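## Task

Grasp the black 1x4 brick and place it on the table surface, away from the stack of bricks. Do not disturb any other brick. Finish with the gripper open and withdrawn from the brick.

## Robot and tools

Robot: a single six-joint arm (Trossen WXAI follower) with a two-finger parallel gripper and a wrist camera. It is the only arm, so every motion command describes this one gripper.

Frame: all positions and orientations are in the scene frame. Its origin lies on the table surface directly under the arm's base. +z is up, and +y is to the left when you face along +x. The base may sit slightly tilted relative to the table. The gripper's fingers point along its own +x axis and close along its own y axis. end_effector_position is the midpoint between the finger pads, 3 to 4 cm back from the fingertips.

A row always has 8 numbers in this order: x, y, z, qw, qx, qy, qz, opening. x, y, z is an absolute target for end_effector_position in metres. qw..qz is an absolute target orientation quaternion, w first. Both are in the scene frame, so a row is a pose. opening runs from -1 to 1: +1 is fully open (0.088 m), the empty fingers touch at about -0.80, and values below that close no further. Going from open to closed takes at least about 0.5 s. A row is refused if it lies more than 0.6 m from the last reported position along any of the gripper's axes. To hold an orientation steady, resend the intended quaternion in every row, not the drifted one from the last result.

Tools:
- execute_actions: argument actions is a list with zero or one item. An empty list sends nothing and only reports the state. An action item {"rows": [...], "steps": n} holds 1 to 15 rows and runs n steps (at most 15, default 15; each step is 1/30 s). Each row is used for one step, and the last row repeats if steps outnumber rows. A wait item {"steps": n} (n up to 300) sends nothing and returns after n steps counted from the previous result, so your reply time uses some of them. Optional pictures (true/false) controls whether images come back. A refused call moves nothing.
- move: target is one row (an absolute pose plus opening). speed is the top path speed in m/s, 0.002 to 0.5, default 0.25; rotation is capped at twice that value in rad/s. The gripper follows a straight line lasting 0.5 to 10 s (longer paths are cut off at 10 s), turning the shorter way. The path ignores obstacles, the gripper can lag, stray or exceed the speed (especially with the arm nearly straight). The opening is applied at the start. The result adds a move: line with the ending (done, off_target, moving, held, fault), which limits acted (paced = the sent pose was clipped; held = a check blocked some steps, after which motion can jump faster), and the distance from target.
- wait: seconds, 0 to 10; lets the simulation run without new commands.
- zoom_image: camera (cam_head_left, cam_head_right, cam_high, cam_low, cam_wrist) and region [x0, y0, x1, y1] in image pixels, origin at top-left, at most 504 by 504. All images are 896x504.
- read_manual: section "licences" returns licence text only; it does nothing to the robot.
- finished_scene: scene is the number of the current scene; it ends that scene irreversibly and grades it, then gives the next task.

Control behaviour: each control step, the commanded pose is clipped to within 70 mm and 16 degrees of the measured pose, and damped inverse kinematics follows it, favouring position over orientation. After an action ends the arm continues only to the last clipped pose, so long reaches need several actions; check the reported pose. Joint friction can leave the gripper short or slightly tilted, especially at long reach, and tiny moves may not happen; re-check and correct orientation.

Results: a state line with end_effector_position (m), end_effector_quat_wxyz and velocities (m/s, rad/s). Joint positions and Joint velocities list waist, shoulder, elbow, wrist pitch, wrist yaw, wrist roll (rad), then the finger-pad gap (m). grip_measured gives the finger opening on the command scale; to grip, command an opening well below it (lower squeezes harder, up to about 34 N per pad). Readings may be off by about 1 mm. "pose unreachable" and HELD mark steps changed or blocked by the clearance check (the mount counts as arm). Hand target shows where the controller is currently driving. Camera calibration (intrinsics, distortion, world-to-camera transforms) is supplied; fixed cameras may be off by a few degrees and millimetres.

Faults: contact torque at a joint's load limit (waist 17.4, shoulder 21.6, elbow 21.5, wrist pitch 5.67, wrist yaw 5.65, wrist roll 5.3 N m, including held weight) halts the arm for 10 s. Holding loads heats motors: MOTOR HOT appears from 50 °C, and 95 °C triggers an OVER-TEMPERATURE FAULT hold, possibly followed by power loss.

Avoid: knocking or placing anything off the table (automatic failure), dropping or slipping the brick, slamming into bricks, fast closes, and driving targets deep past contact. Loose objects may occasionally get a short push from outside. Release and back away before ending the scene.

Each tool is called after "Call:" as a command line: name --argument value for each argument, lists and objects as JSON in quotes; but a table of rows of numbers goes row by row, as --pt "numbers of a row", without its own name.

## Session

Call:
execute_actions --actions '[]'

Scene clock: 0.00 s of 4185.00 s.
end_effector_position=(+0.5214, +0.0895, +0.2582) grip_measured=+0.854 end_effector_quat_wxyz=(+0.868, -0.219, +0.125, +0.429) end_effector_velocity=(-0.001, -0.002, -0.002) end_effector_angular_velocity=(+0.004, +0.014, -0.015)
Joint positions: [-0.143  1.676  1.484  0.019 -1.107 -0.472  0.081]
Joint velocities: [-0.002 -0.002 -0.007 -0.007  0.007  0.007 -0.   ]
Motor temperatures (°C, as the motors report them): [26 26 25 25 24 24]
Heat: hottest waist 26 °C (+0.0 °C/min).
Hand target: +0.521, +0.090, +0.258; +0.868, -0.219, +0.125, +0.428
camera_calibration (this result's frames):
cam_wrist: T_world_to_cam=[[0.820349, -0.501826, 0.274222, -0.442438], [-0.226626, -0.725546, -0.649787, 0.379255], [0.525041, 0.470906, -0.708928, -0.0568628], [0, 0, 0, 1]] pos_world=[0.478758, 0.0799175, 0.32745]

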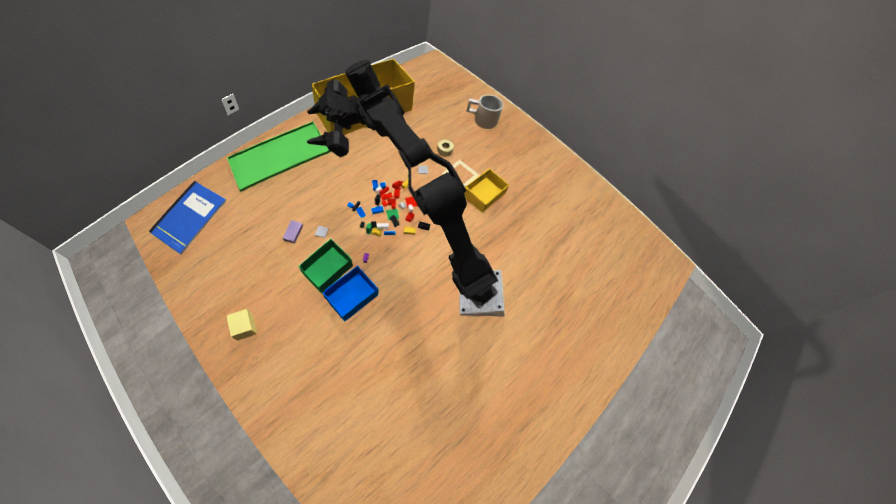

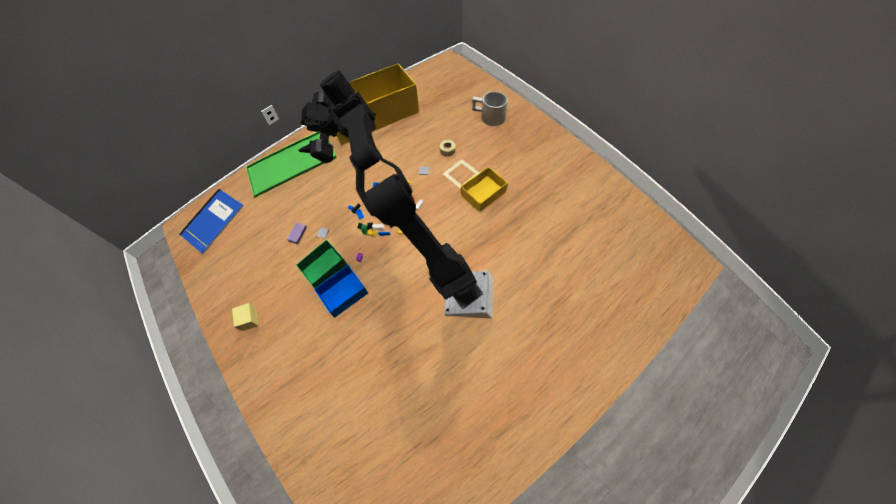

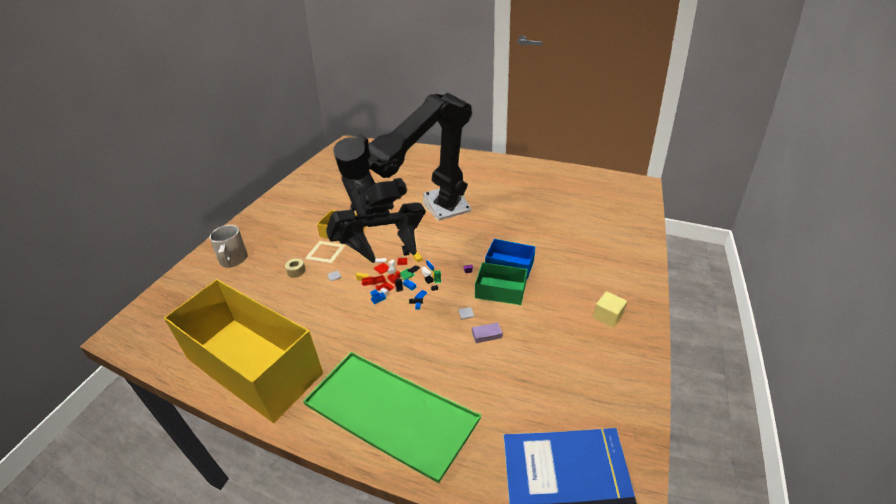

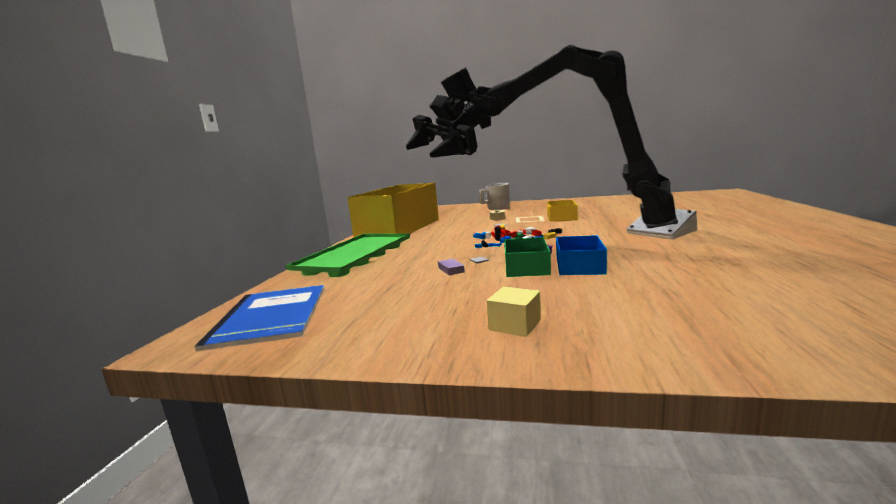

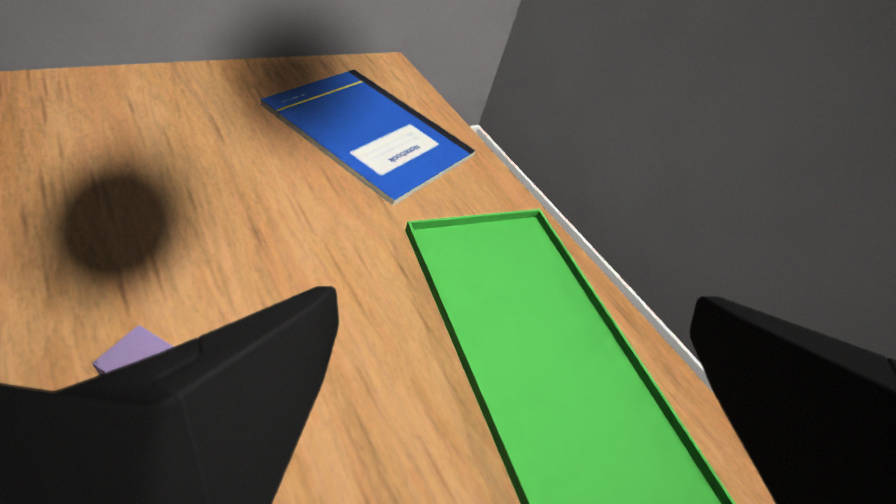

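Call:
move --target '[0.39,0.03,0.18,0.7071,0,0.7071,0,0.85]'

Call:
zoom_image --camera "cam_high" --region '[345,240,455,320]'

Scene clock: 5.97 s of 4185.00 s.
end_effector_position=(+0.3880, +0.0297, +0.1816) grip_measured=+0.850 end_effector_quat_wxyz=(+0.708, -0.001, +0.706, +0.003) end_effector_velocity=(-0.004, +0.001, +0.002) end_effector_angular_velocity=(-0.005, +0.013, -0.008)
Joint positions: [-0.057  1.724  1.812 -1.464 -0.285 -0.155  0.081]
Joint velocities: [ 0.002 -0.002  0.007 -0.022  0.007  0.007  0.   ]
Motor temperatures (°C, as the motors report them): [26 27 26 26 24 24]
Heat: hottest shoulder 27 °C (+10.1 °C/min).
Hand target: +0.390, +0.029, +0.180; +0.707, -0.001, +0.707, +0.000
Off the commanded pose: 0.003 m, 0 deg.
move: done
camera_calibration (this result's frames):
cam_wrist: T_world_to_cam=[[0.0245431, -0.998933, -0.0391197, 0.0383597], [-0.928269, -0.0372981, 0.370034, 0.322481], [-0.371099, 0.0272318, -0.928194, 0.387715], [0, 0, 0, 1]] pos_world=[0.442288, 0.0397885, 0.242046]

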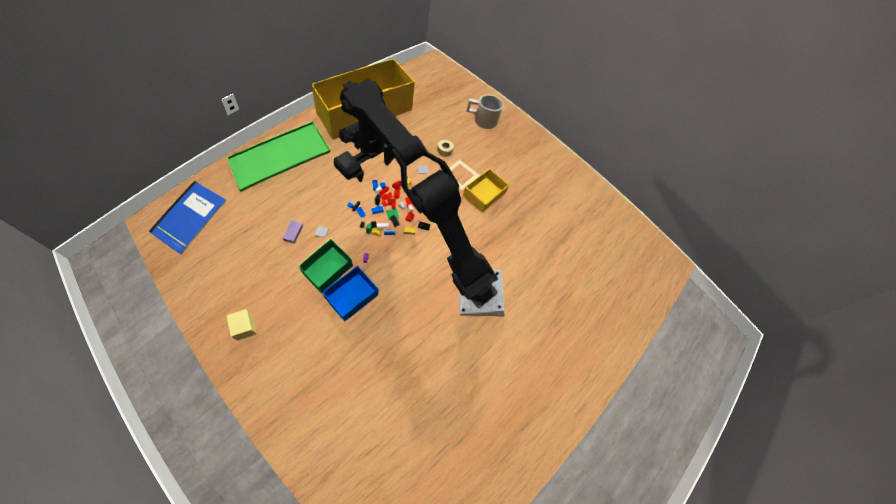

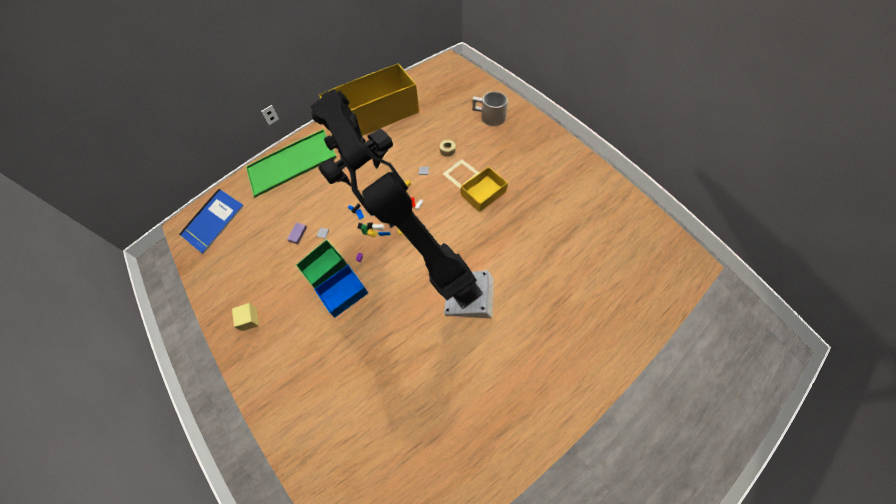

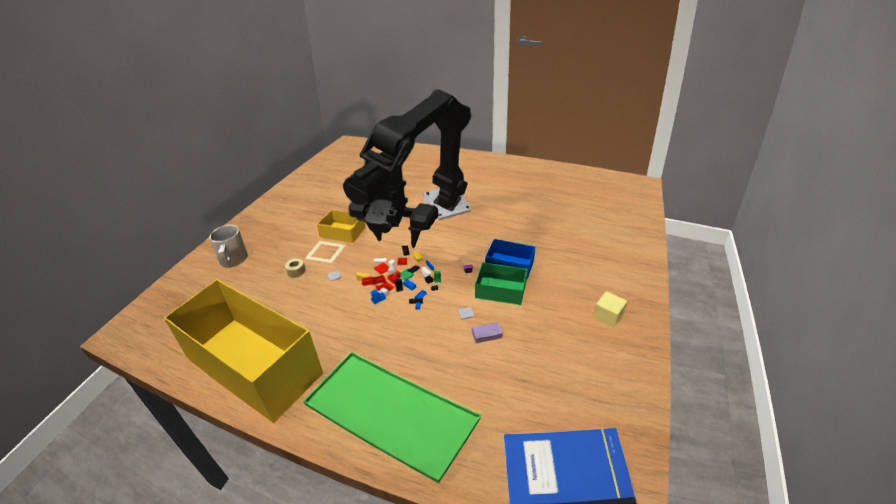

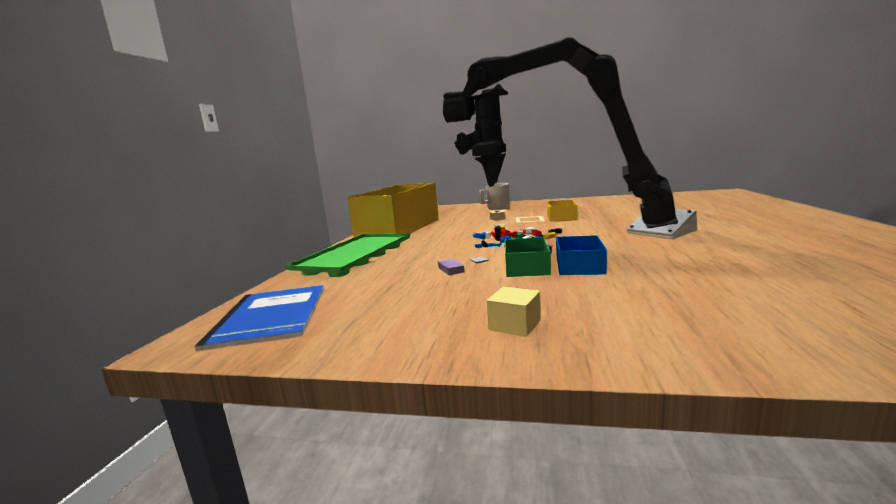

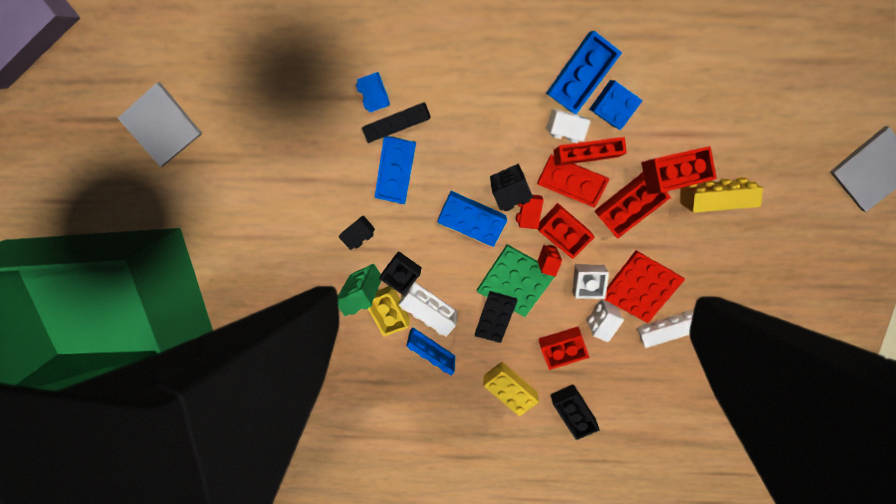

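Region (345, 240, 455, 320) of cam_high's 896x504 image, scaled by 4.582, with more detail than that image has; it fills the top 367 rows of this view, and the rest is white.

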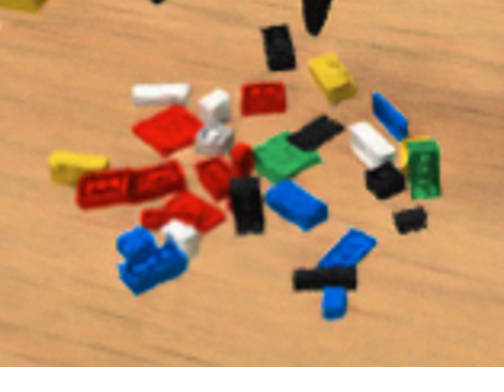

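Call:
move --target '[0.414,0.0725,0.065,0.693,-0.141,0.693,0.141,0.14]' --speed 0.15

Scene clock: 11.63 s of 4185.00 s.
end_effector_position=(+0.4159, +0.0746, +0.0722) grip_measured=+0.140 end_effector_quat_wxyz=(+0.700, -0.140, +0.686, +0.141) end_effector_velocity=(+0.001, -0.000, -0.001) end_effector_angular_velocity=(+0.006, -0.003, +0.020)
Joint positions: [ 0.159  1.824  1.579 -1.059 -0.238 -0.327  0.046]
Joint velocities: [-0.002  0.002 -0.002  0.007 -0.007 -0.022 -0.   ]
Motor temperatures (°C, as the motors report them): [26 28 27 26 24 24]
Heat: hottest shoulder 28 °C (+10.3 °C/min).
Hand target: +0.413, +0.073, +0.065; +0.693, -0.141, +0.693, +0.141
Off the commanded pose: 0.008 m, 1 deg.
move: done
camera_calibration (this result's frames):
cam_wrist: T_world_to_cam=[[0.406837, -0.912874, -0.0338286, -0.0875261], [-0.848852, -0.391469, 0.355249, 0.384957], [-0.337541, -0.115813, -0.934159, 0.292457], [0, 0, 0, 1]] pos_world=[0.461097, 0.104669, 0.133485]

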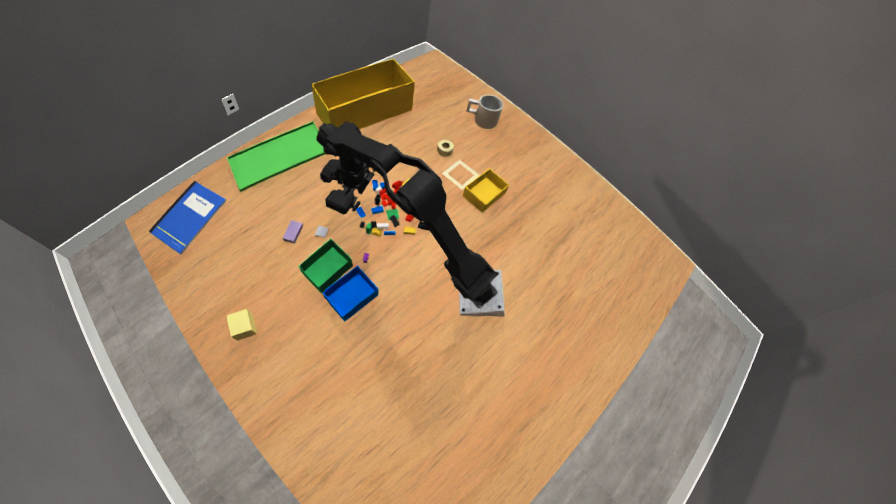

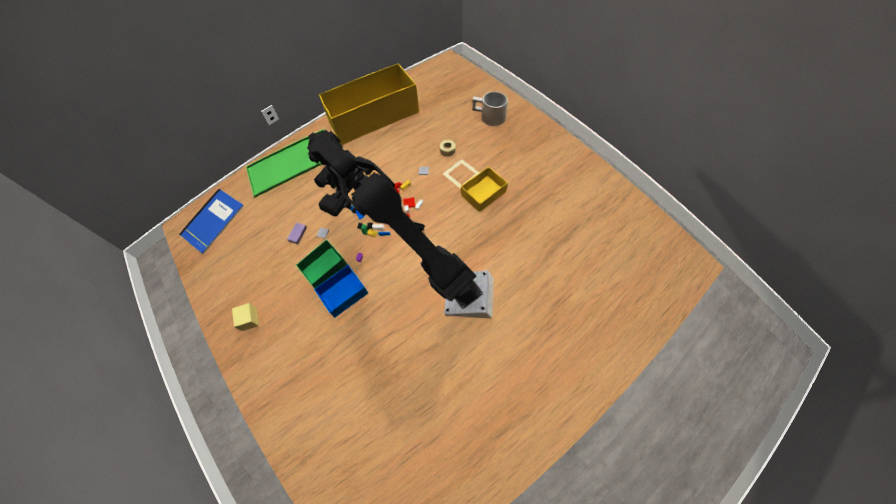

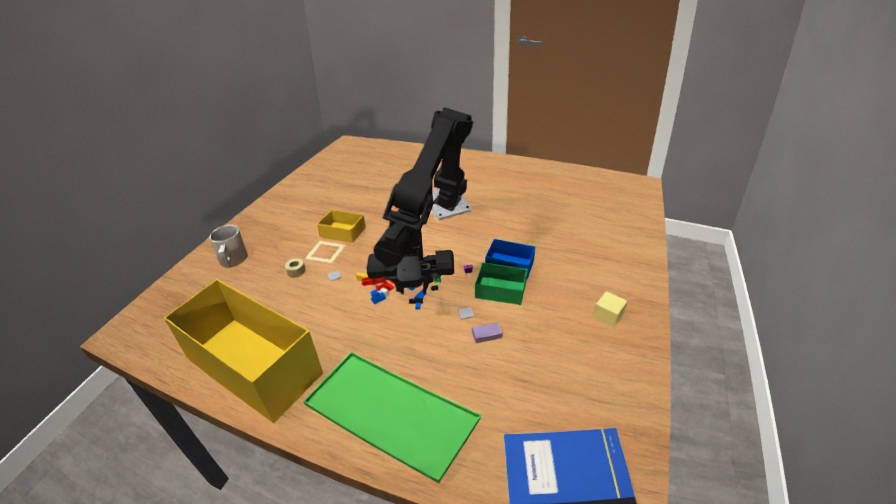

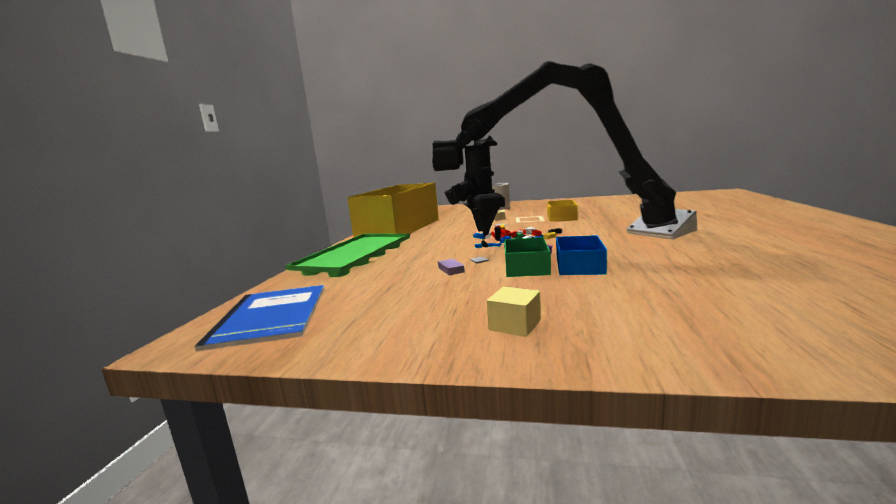

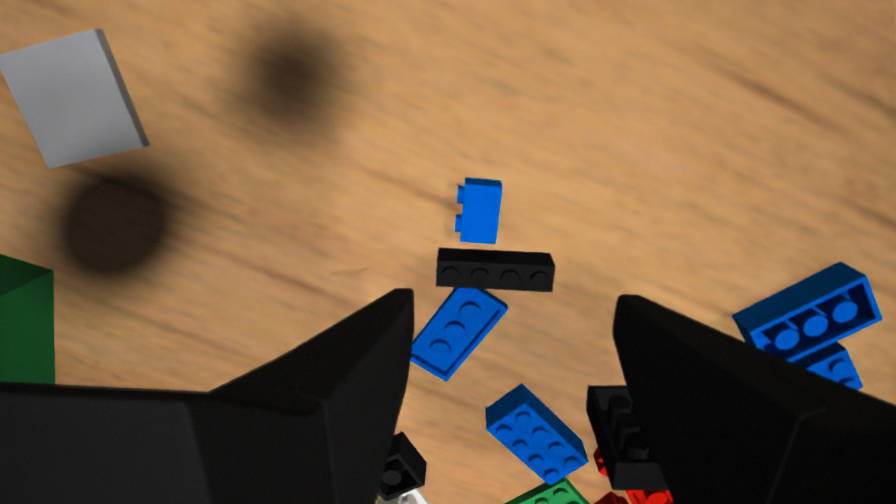

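Call:
move --target '[0.417,0.0755,0.040,0.693,-0.141,0.693,0.141,0.06]' --speed 0.04

Scene clock: 17.23 s of 4185.00 s.
end_effector_position=(+0.4202, +0.0772, +0.0476) grip_measured=+0.060 end_effector_quat_wxyz=(+0.700, -0.143, +0.685, +0.143) end_effector_velocity=(-0.001, +0.002, -0.001) end_effector_angular_velocity=(+0.021, -0.001, +0.006)
Joint positions: [ 0.181  1.864  1.545 -0.978 -0.232 -0.313  0.042]
Joint velocities: [-0.002 -0.002 -0.007  0.007 -0.022 -0.007 -0.   ]
Motor temperatures (°C, as the motors report them): [26 28 27 26 24 24]
Heat: hottest shoulder 28 °C (+7.0 °C/min).
Hand target: +0.417, +0.075, +0.040; +0.693, -0.141, +0.693, +0.141
Off the commanded pose: 0.008 m, 1 deg.
move: done
camera_calibration (this result's frames):
cam_wrist: T_world_to_cam=[[0.414213, -0.90958, -0.0330411, -0.0911592], [-0.846067, -0.398165, 0.35445, 0.397739], [-0.335557, -0.118863, -0.934491, 0.270635], [0, 0, 0, 1]] pos_world=[0.465087, 0.107618, 0.108915]

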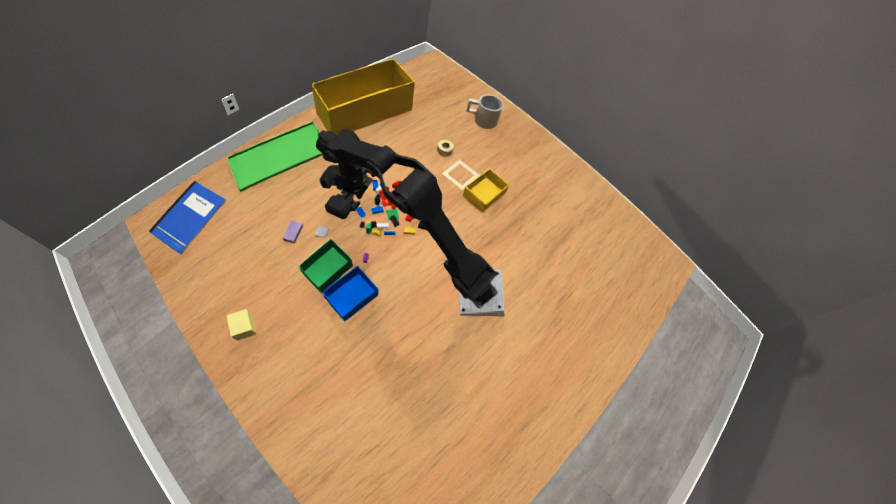

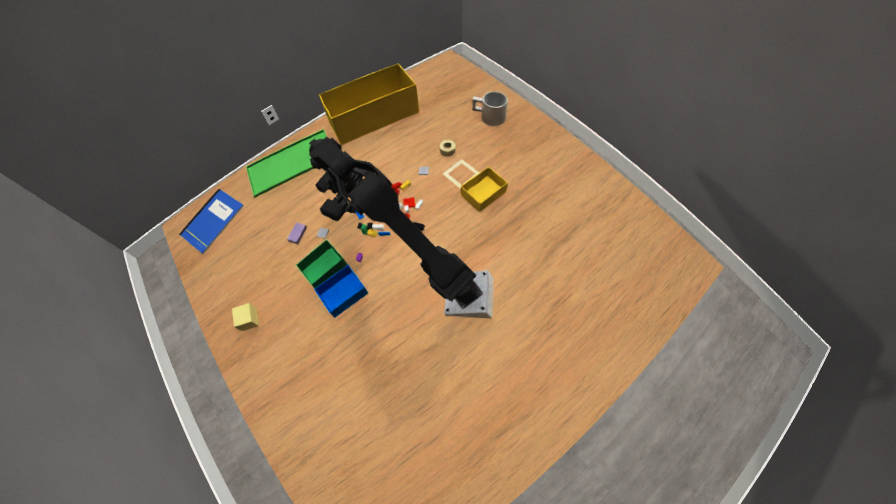

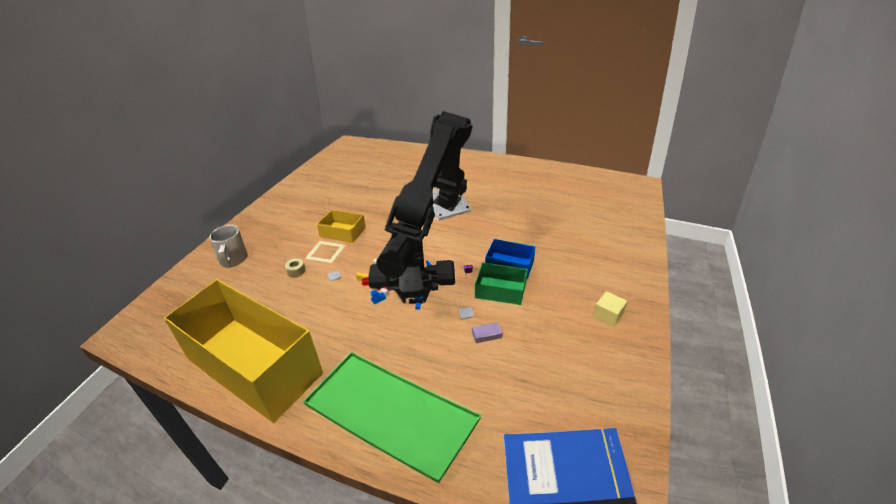

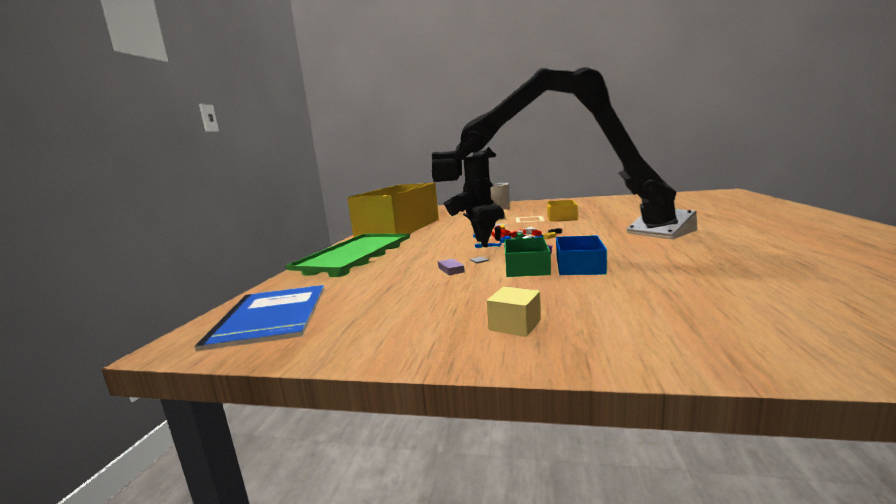

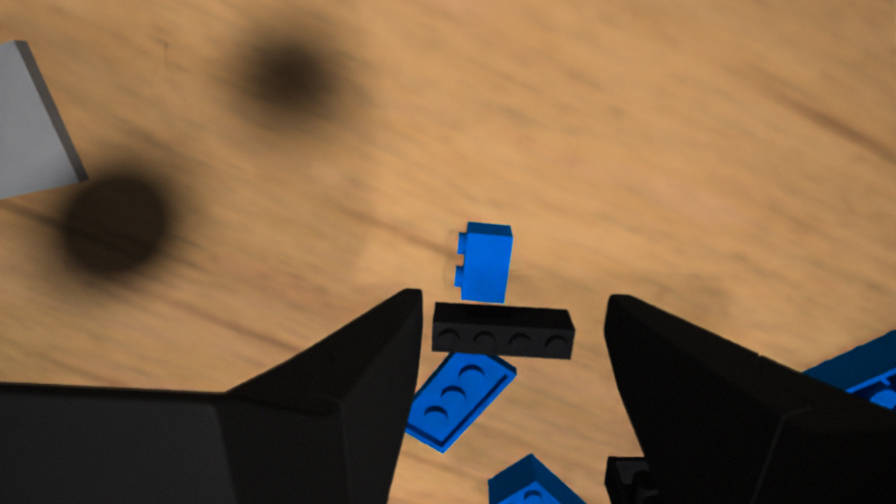

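Call:
move --target '[0.4145,0.0775,0.035,0.693,-0.141,0.693,0.141,0.06]' --speed 0.02

Call:
execute_actions --actions '[{"rows":[[0.4145,0.0775,0.035,0.693,-0.141,0.693,0.141,-0.3]]}]'

Scene clock: 21.47 s of 4185.00 s.
end_effector_position=(+0.4180, +0.0791, +0.0416) grip_measured=+0.060 end_effector_quat_wxyz=(+0.699, -0.143, +0.686, +0.144) end_effector_velocity=(-0.004, +0.002, -0.001) end_effector_angular_velocity=(+0.006, +0.013, +0.022)
Joint positions: [ 0.19   1.865  1.524 -0.956 -0.23  -0.305  0.042]
Joint velocities: [ 0.002 -0.002 -0.007 -0.007 -0.007 -0.022 -0.   ]
Motor temperatures (°C, as the motors report them): [26 29 27 26 24 24]
Heat: hottest shoulder 29 °C (+8.4 °C/min).
Hand target: +0.414, +0.078, +0.035; +0.693, -0.141, +0.693, +0.141
Off the commanded pose: 0.008 m, 1 deg.
move: done
camera_calibration (this result's frames):
cam_wrist: T_world_to_cam=[[0.41433, -0.909483, -0.0342256, -0.0886881], [-0.845251, -0.398468, 0.356053, 0.398386], [-0.337462, -0.118594, -0.933839, 0.265282], [0, 0, 0, 1]] pos_world=[0.463005, 0.109544, 0.102849]

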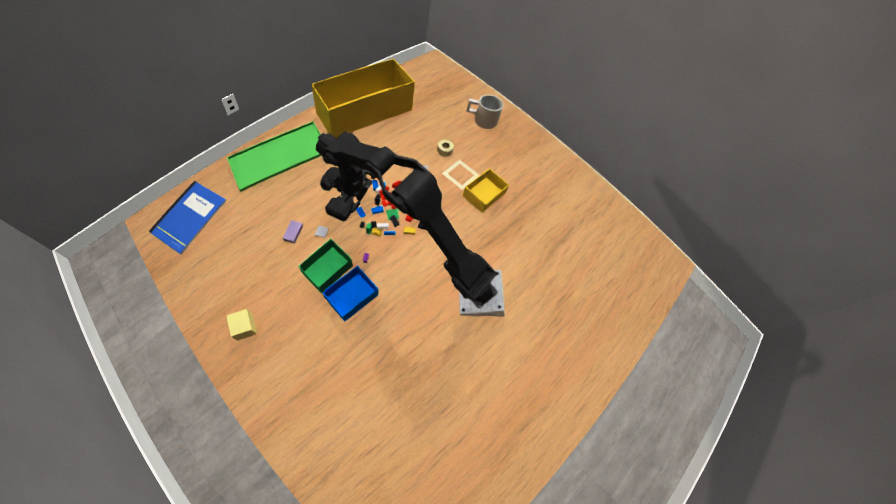

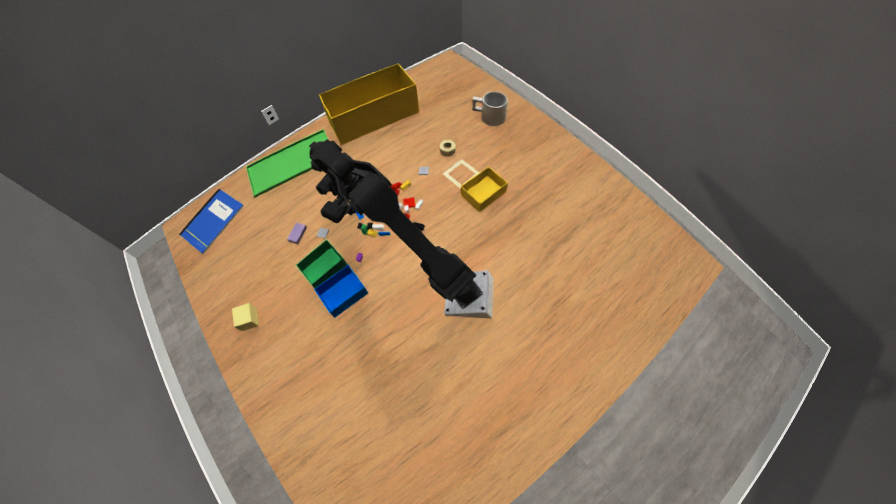

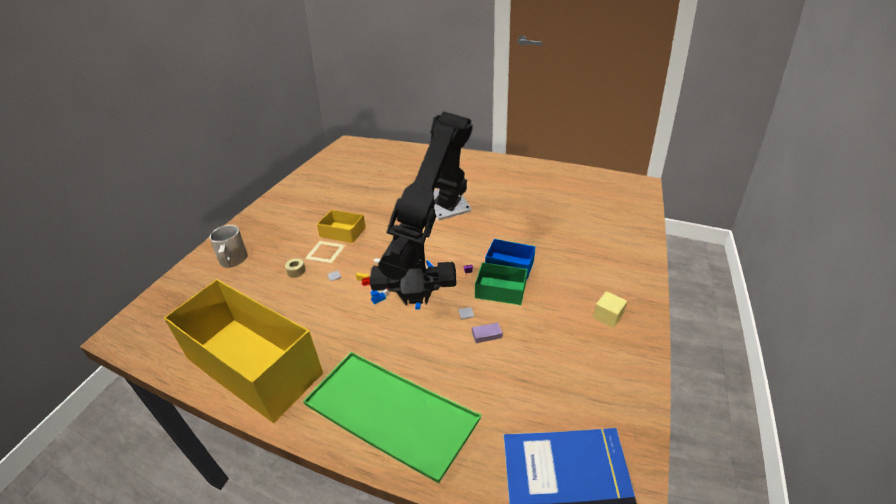

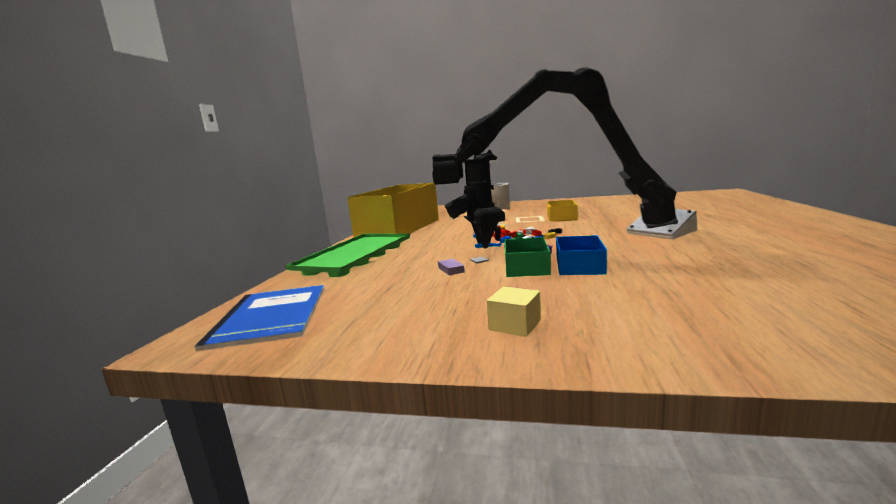

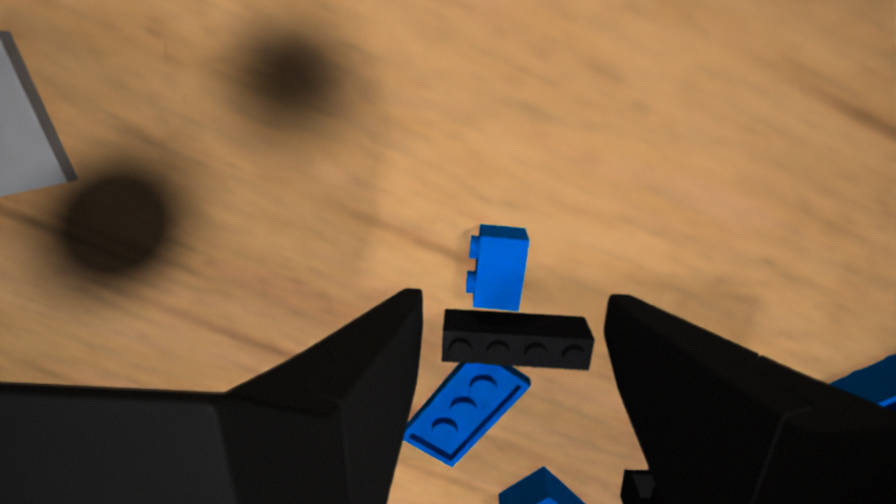

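Scene clock: 21.97 s of 4185.00 s.
end_effector_position=(+0.4181, +0.0790, +0.0416) grip_measured=-0.154 end_effector_quat_wxyz=(+0.699, -0.143, +0.685, +0.144) end_effector_velocity=(-0.002, -0.002, +0.000) end_effector_angular_velocity=(-0.009, +0.006, +0.003)
Joint positions: [ 0.19   1.865  1.524 -0.955 -0.23  -0.305  0.031]
Joint velocities: [-0.002 -0.002 -0.002 -0.007  0.007 -0.007 -0.   ]
Motor temperatures (°C, as the motors report them): [26 29 27 26 24 24]
Heat: hottest shoulder 29 °C (+8.2 °C/min).
Hand target: +0.415, +0.077, +0.035; +0.693, -0.141, +0.693, +0.141
Off the commanded pose: 0.008 m, 1 deg.
Steps of this call (steps 1 to 15: all 15 steps of this action). Readings (end_effector_position):
1: (+0.4181, +0.0790, +0.0416)
2: (+0.4181, +0.0790, +0.0416)
4: (+0.4181, +0.0790, +0.0416)
8: (+0.4181, +0.0790, +0.0416)
15: the state above
camera_calibration (this result's frames):
cam_wrist: T_world_to_cam=[[0.414159, -0.909583, -0.0336316, -0.0887397], [-0.845614, -0.398177, 0.355515, 0.398662], [-0.336762, -0.118801, -0.934065, 0.26507], [0, 0, 0, 1]] pos_world=[0.463132, 0.109513, 0.102877]

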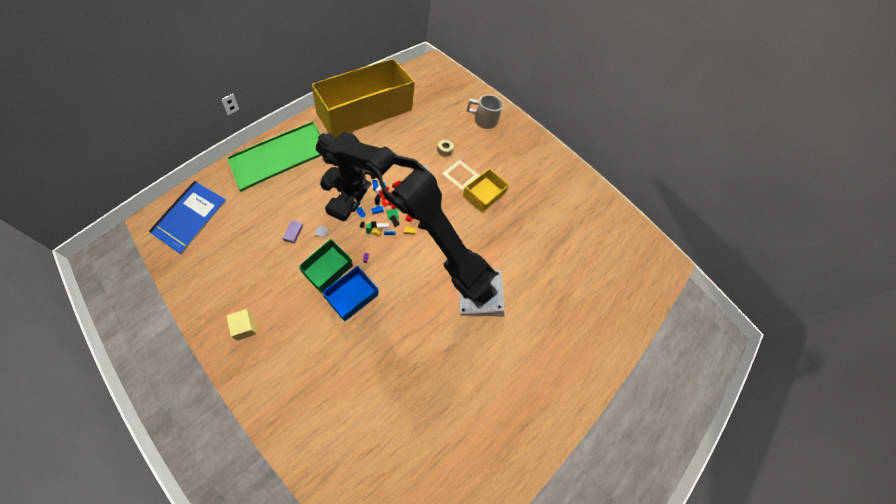

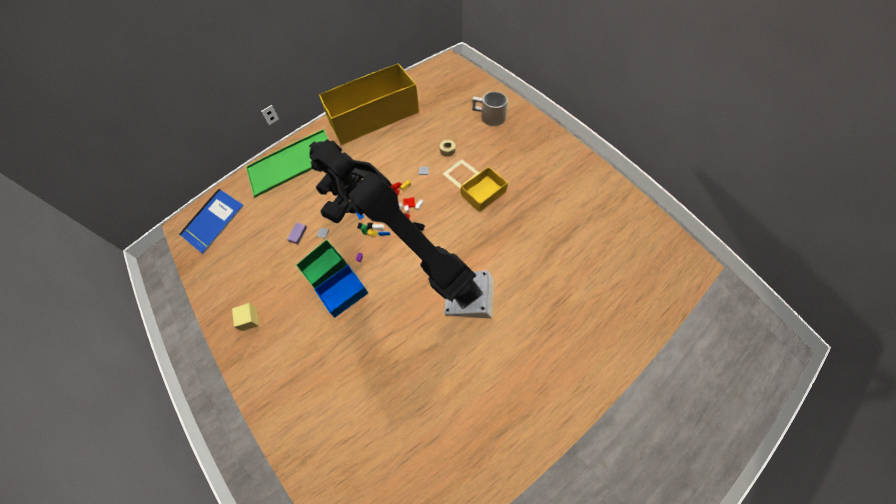

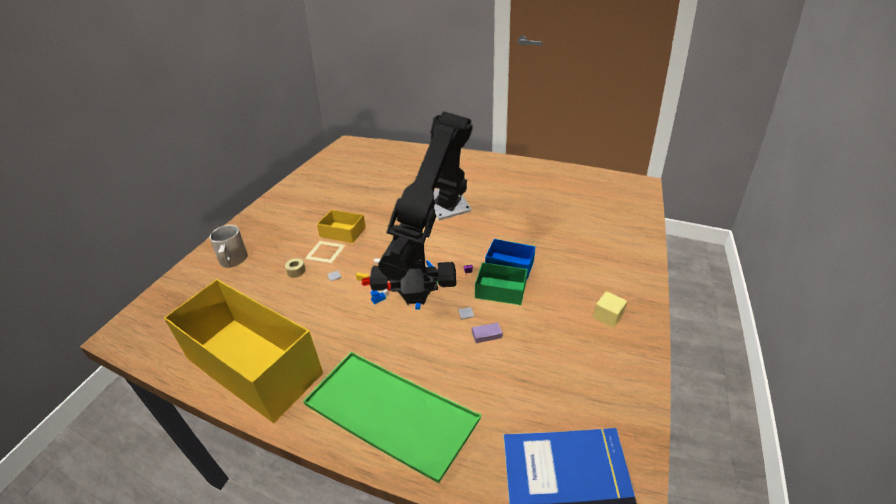

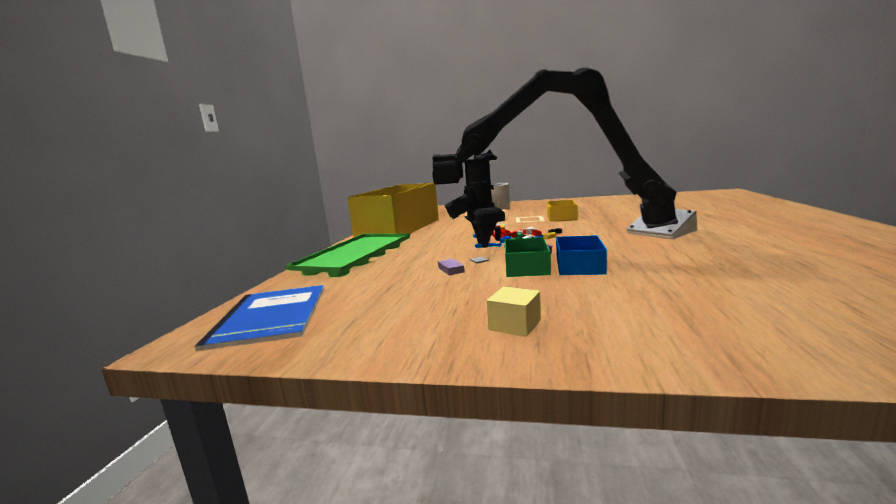

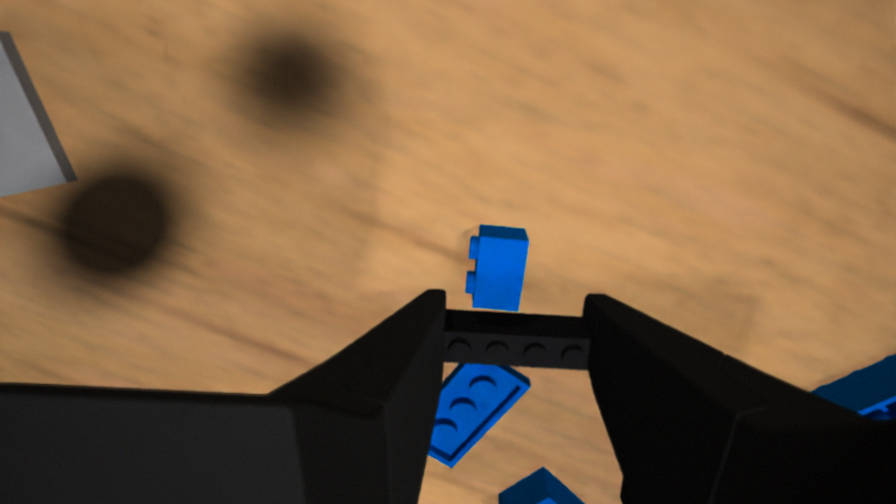

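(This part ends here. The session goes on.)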